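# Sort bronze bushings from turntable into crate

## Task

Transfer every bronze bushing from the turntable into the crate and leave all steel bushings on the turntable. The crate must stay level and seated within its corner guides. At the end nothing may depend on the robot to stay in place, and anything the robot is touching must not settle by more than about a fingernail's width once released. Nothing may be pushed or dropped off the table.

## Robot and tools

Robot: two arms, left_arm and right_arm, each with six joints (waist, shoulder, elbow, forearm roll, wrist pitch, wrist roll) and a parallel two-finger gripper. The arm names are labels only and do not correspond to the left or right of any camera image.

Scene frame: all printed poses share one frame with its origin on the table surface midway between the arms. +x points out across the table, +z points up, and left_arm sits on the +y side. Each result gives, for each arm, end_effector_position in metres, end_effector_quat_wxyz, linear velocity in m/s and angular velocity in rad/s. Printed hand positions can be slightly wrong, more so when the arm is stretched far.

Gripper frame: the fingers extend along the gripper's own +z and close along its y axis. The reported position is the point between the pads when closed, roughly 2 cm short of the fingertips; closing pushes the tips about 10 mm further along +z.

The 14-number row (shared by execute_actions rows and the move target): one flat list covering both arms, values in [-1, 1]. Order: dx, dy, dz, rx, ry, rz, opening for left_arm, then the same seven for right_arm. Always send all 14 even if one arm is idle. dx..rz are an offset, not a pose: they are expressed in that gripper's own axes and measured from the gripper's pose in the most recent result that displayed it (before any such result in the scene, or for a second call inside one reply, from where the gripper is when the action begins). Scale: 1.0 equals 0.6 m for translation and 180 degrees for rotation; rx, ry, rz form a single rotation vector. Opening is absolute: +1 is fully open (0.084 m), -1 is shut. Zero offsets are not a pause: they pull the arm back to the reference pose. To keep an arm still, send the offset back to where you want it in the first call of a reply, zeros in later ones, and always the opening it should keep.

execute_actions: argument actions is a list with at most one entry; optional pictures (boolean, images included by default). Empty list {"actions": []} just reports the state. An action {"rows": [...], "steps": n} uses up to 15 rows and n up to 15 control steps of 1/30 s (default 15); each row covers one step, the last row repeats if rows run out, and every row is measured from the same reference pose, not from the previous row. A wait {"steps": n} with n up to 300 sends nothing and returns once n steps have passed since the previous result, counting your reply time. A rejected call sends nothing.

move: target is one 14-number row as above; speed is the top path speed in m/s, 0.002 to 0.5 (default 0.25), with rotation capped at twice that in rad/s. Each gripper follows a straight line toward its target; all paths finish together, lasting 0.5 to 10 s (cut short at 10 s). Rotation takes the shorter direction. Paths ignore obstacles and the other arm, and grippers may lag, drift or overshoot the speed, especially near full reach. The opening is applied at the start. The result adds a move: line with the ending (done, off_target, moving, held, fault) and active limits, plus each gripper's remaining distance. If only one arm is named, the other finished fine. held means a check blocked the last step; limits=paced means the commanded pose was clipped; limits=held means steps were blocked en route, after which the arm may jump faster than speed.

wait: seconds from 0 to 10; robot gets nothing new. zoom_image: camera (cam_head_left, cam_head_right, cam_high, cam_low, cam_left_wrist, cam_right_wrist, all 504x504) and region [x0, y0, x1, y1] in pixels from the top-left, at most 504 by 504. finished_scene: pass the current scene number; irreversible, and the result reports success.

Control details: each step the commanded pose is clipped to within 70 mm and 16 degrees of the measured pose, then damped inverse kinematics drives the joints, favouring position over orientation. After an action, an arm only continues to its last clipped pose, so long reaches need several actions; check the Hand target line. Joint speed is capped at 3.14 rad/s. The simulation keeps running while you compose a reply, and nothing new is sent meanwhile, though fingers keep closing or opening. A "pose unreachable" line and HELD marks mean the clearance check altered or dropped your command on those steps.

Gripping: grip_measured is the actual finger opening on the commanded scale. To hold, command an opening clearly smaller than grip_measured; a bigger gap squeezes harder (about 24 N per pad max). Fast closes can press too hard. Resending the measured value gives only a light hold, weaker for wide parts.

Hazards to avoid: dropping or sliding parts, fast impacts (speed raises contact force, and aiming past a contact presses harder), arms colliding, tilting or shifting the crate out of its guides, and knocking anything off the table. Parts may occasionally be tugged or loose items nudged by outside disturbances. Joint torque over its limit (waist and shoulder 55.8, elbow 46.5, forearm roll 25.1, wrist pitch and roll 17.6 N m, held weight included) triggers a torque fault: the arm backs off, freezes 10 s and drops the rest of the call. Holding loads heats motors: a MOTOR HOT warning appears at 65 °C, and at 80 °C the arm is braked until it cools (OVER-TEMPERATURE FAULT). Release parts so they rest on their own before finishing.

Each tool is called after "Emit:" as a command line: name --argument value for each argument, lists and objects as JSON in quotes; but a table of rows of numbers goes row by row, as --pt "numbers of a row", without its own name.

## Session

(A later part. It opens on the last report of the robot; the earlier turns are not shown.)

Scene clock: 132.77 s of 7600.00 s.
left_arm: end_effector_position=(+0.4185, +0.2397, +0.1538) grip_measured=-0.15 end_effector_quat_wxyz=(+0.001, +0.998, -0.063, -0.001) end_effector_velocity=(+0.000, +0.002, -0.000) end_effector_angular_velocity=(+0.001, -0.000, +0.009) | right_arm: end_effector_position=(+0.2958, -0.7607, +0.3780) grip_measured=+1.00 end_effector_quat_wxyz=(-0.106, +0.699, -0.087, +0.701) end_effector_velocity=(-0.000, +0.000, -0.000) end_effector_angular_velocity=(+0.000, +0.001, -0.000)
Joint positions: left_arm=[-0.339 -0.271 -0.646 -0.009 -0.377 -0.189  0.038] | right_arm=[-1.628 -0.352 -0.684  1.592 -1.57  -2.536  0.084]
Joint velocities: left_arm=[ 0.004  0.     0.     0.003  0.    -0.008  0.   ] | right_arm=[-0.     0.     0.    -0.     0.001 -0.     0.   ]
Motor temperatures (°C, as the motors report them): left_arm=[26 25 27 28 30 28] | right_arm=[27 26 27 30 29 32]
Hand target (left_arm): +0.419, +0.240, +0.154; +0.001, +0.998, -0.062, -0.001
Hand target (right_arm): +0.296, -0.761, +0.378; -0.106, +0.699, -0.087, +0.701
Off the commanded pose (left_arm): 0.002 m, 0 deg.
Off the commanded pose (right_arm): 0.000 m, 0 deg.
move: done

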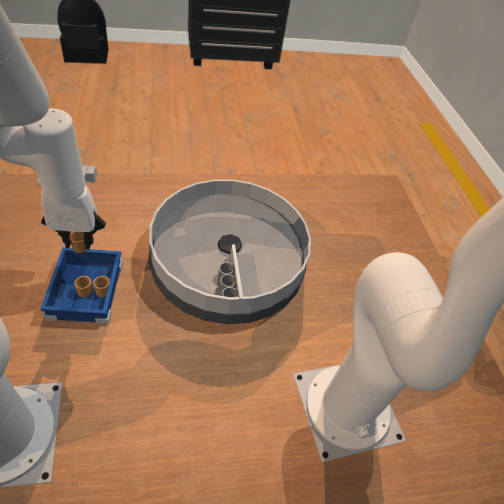

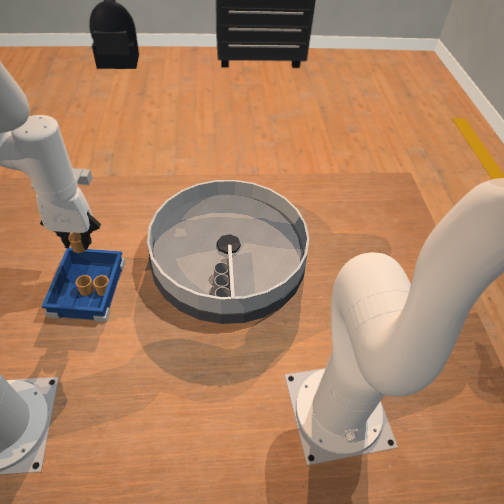

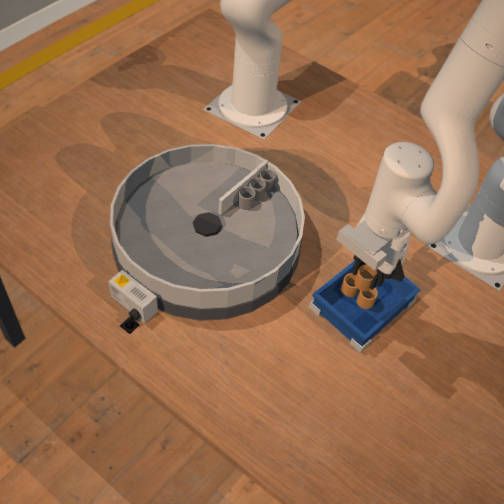

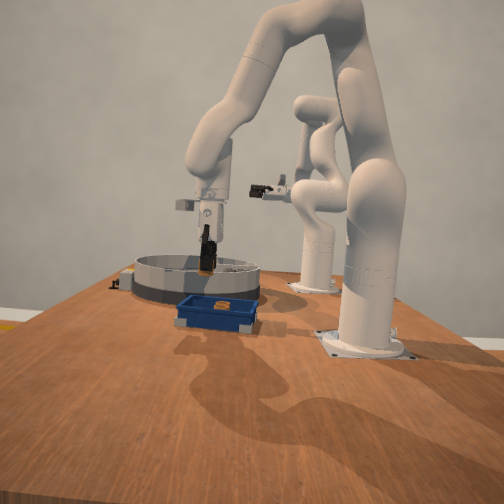

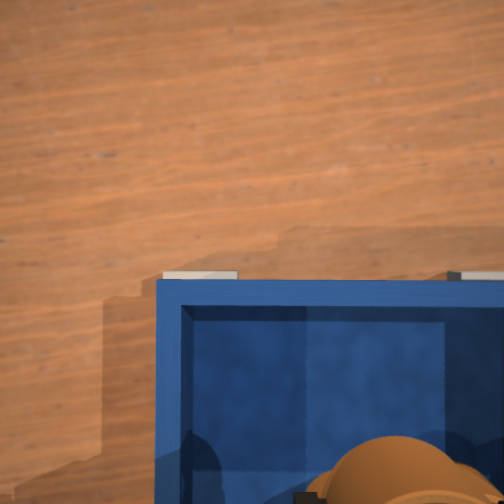

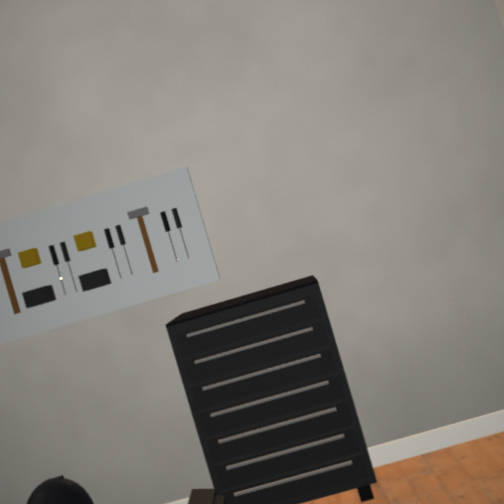

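Emit:
move --target '[0.008,0.008,0.19,0,0,0,-0.5,0,0,0,0,0,0,1]' --speed 0.12

Emit:
execute_actions --actions '[{"rows":[[0,0,0,0,0,0,0.05,0,0,0,0,0,0,1]],"steps":8}]' --pictures false

Emit:
move --target '[0,0,-0.15,0,0,0,0.05,0,0,0,0,0,0,1]'

Scene clock: 135.03 s of 7600.00 s.
left_arm: end_effector_position=(+0.4224, +0.2341, +0.0404) grip_measured=-0.15 end_effector_quat_wxyz=(+0.001, +0.998, -0.063, -0.001) end_effector_velocity=(-0.001, -0.000, -0.002) end_effector_angular_velocity=(+0.000, +0.002, +0.001) | right_arm: end_effector_position=(+0.2958, -0.7607, +0.3780) grip_measured=+1.00 end_effector_quat_wxyz=(-0.106, +0.699, -0.087, +0.701) end_effector_velocity=(-0.000, +0.000, -0.000) end_effector_angular_velocity=(+0.000, +0.001, +0.000)
Joint positions: left_arm=[-0.349 -0.571 -0.678 -0.028 -0.11  -0.179  0.038] | right_arm=[-1.628 -0.352 -0.684  1.592 -1.57  -2.536  0.084]
Joint velocities: left_arm=[-0.001 -0.005 -0.001 -0.005  0.003  0.003 -0.   ] | right_arm=[-0.     0.     0.001 -0.     0.    -0.    -0.   ]
Motor temperatures (°C, as the motors report them): left_arm=[26 25 27 28 30 28] | right_arm=[27 26 27 30 29 32]
Hand target (left_arm): +0.422, +0.234, +0.040; +0.001, +0.998, -0.063, -0.001
Hand target (right_arm): +0.296, -0.761, +0.378; -0.106, +0.699, -0.087, +0.701
Off the commanded pose (left_arm): 0.001 m, 0 deg.
Off the commanded pose (right_arm): 0.000 m, 0 deg.
move: done

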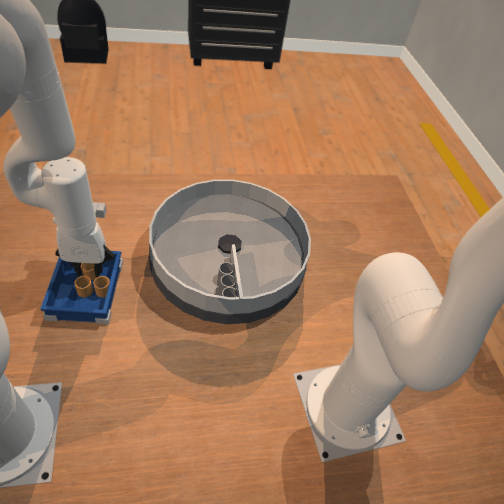

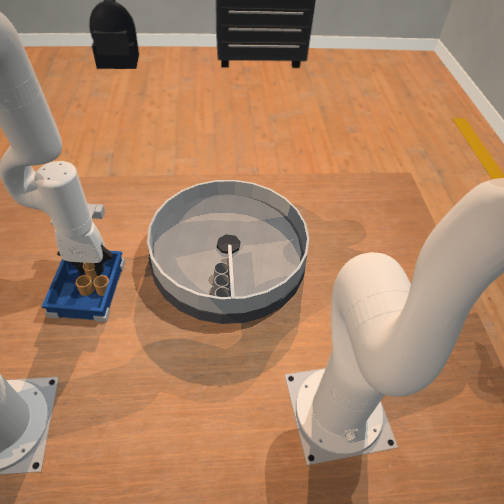

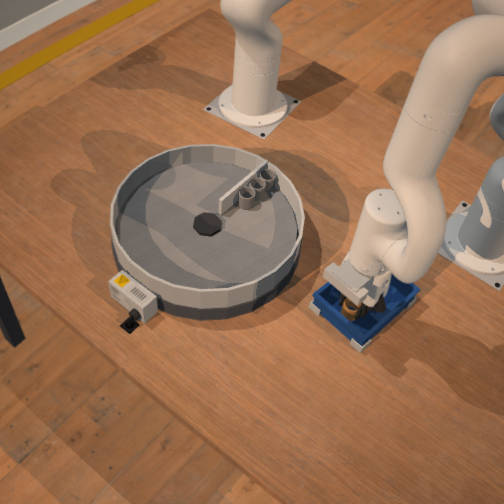

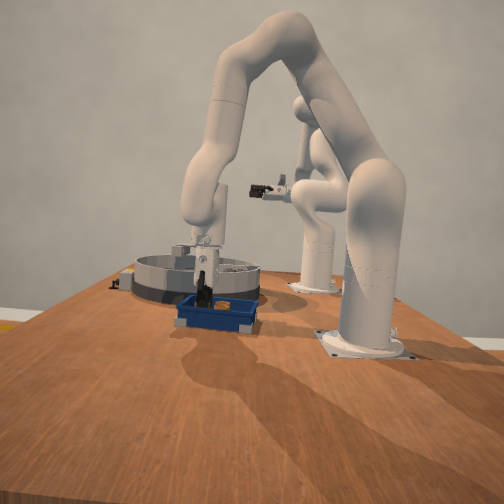

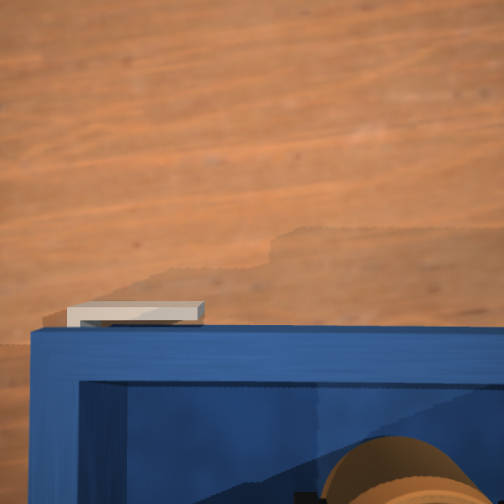

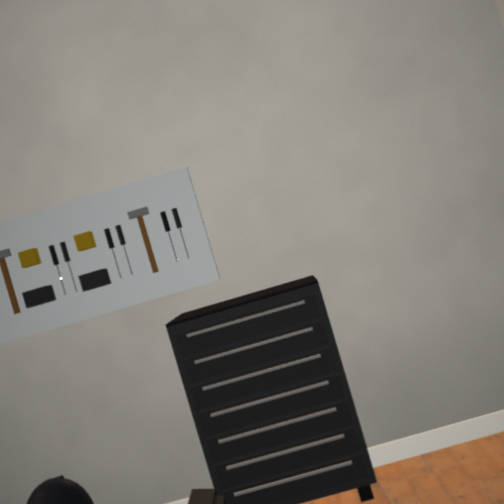

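Scene clock: 135.30 s of 7600.00 s.
left_arm: end_effector_position=(+0.4224, +0.2340, +0.0404) grip_measured=+0.04 end_effector_quat_wxyz=(+0.001, +0.998, -0.063, -0.001) end_effector_velocity=(-0.000, +0.000, -0.000) end_effector_angular_velocity=(+0.000, +0.001, +0.001) | right_arm: end_effector_position=(+0.2958, -0.7607, +0.3780) grip_measured=+1.00 end_effector_quat_wxyz=(-0.106, +0.699, -0.087, +0.701) end_effector_velocity=(-0.000, -0.000, +0.000) end_effector_angular_velocity=(+0.000, -0.000, -0.000)
Joint positions: left_arm=[-0.349 -0.571 -0.678 -0.028 -0.11  -0.179  0.046] | right_arm=[-1.628 -0.352 -0.684  1.592 -1.57  -2.536  0.084]
Joint velocities: left_arm=[-0.    -0.001  0.    -0.001  0.    -0.     0.   ] | right_arm=[-0.  0. -0.  0. -0.  0.  0.]
Motor temperatures (°C, as the motors report them): left_arm=[26 25 27 28 30 28] | right_arm=[27 26 27 30 29 32]
Hand target (left_arm): +0.422, +0.234, +0.040; +0.001, +0.998, -0.063, -0.001
Hand target (right_arm): +0.296, -0.761, +0.378; -0.106, +0.699, -0.087, +0.701
Off the commanded pose (left_arm): 0.000 m, 0 deg.
Off the commanded pose (right_arm): 0.000 m, 0 deg.
Steps of this call (steps 1 to 8: all 8 steps of this action). Readings (end_effector_position):
1: left_arm (+0.4224, +0.2341, +0.0403) | right_arm (+0.2958, -0.7607, +0.3780)
2: left_arm (+0.4224, +0.2341, +0.0403) | right_arm (+0.2958, -0.7607, +0.3780)
4: left_arm (+0.4225, +0.2340, +0.0404) | right_arm (+0.2958, -0.7607, +0.3780)
8: the state above

Scene clock: 136.43 s of 7600.00 s.
left_arm: end_effector_position=(+0.4225, +0.2343, +0.1298) grip_measured=+0.04 end_effector_quat_wxyz=(+0.001, +0.998, -0.063, -0.001) end_effector_velocity=(+0.001, -0.000, +0.003) end_effector_angular_velocity=(-0.001, -0.002, -0.001) | right_arm: end_effector_position=(+0.2958, -0.7607, +0.3780) grip_measured=+1.00 end_effector_quat_wxyz=(-0.106, +0.699, -0.087, +0.701) end_effector_velocity=(+0.000, +0.000, +0.000) end_effector_angular_velocity=(-0.000, -0.000, +0.000)
Joint positions: left_arm=[-0.348 -0.339 -0.658 -0.01  -0.321 -0.197  0.046] | right_arm=[-1.628 -0.352 -0.684  1.592 -1.57  -2.536  0.084]
Joint velocities: left_arm=[-0.001  0.006 -0.001  0.001 -0.004  0.    -0.   ] | right_arm=[ 0.  0.  0.  0. -0.  0.  0.]
Motor temperatures (°C, as the motors report them): left_arm=[26 25 27 28 30 28] | right_arm=[27 26 27 30 29 32]
Hand target (left_arm): +0.423, +0.234, +0.130; +0.001, +0.998, -0.063, -0.001
Hand target (right_arm): +0.296, -0.761, +0.378; -0.106, +0.699, -0.087, +0.701
Off the commanded pose (left_arm): 0.001 m, 0 deg.
Off the commanded pose (right_arm): 0.000 m, 0 deg.
move: done

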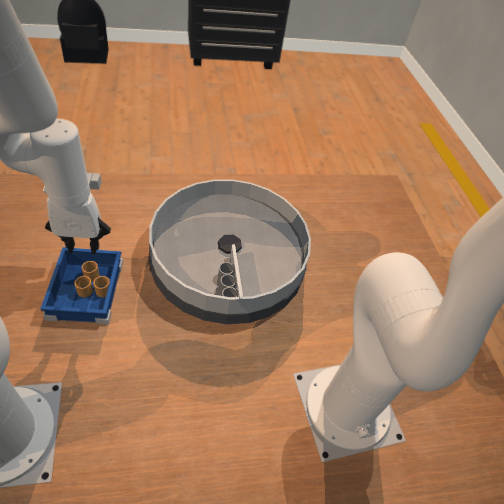

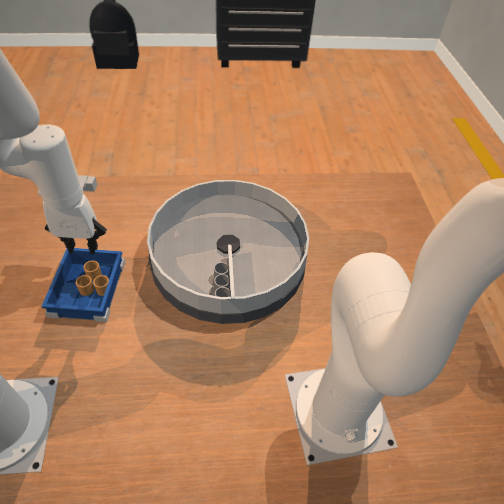

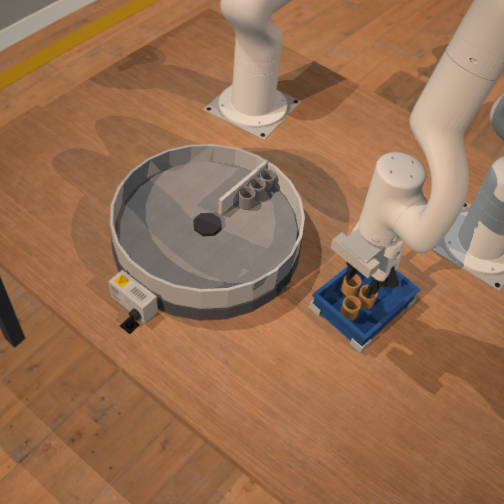

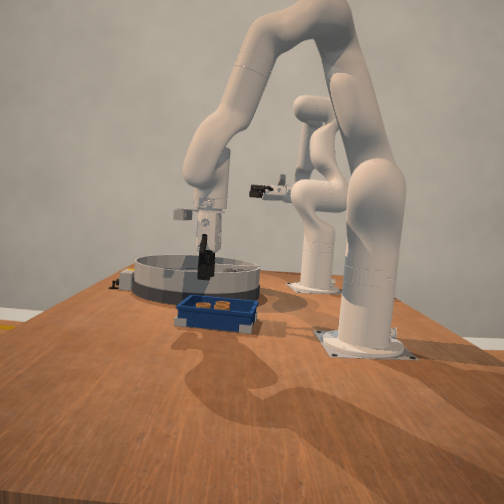

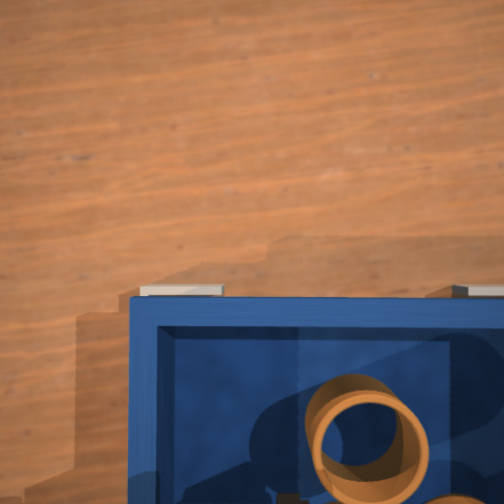

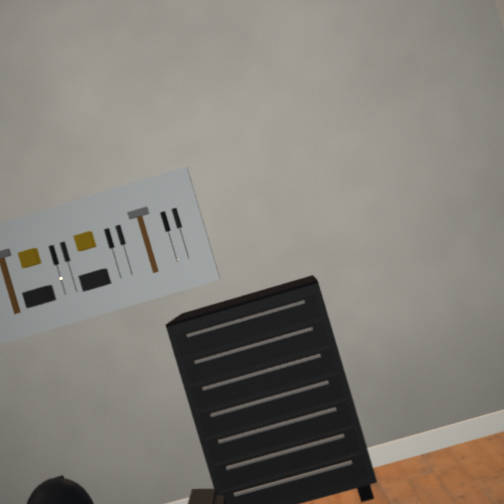

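Emit:
finished_scene --scene 1

The scene is finished: the task was done.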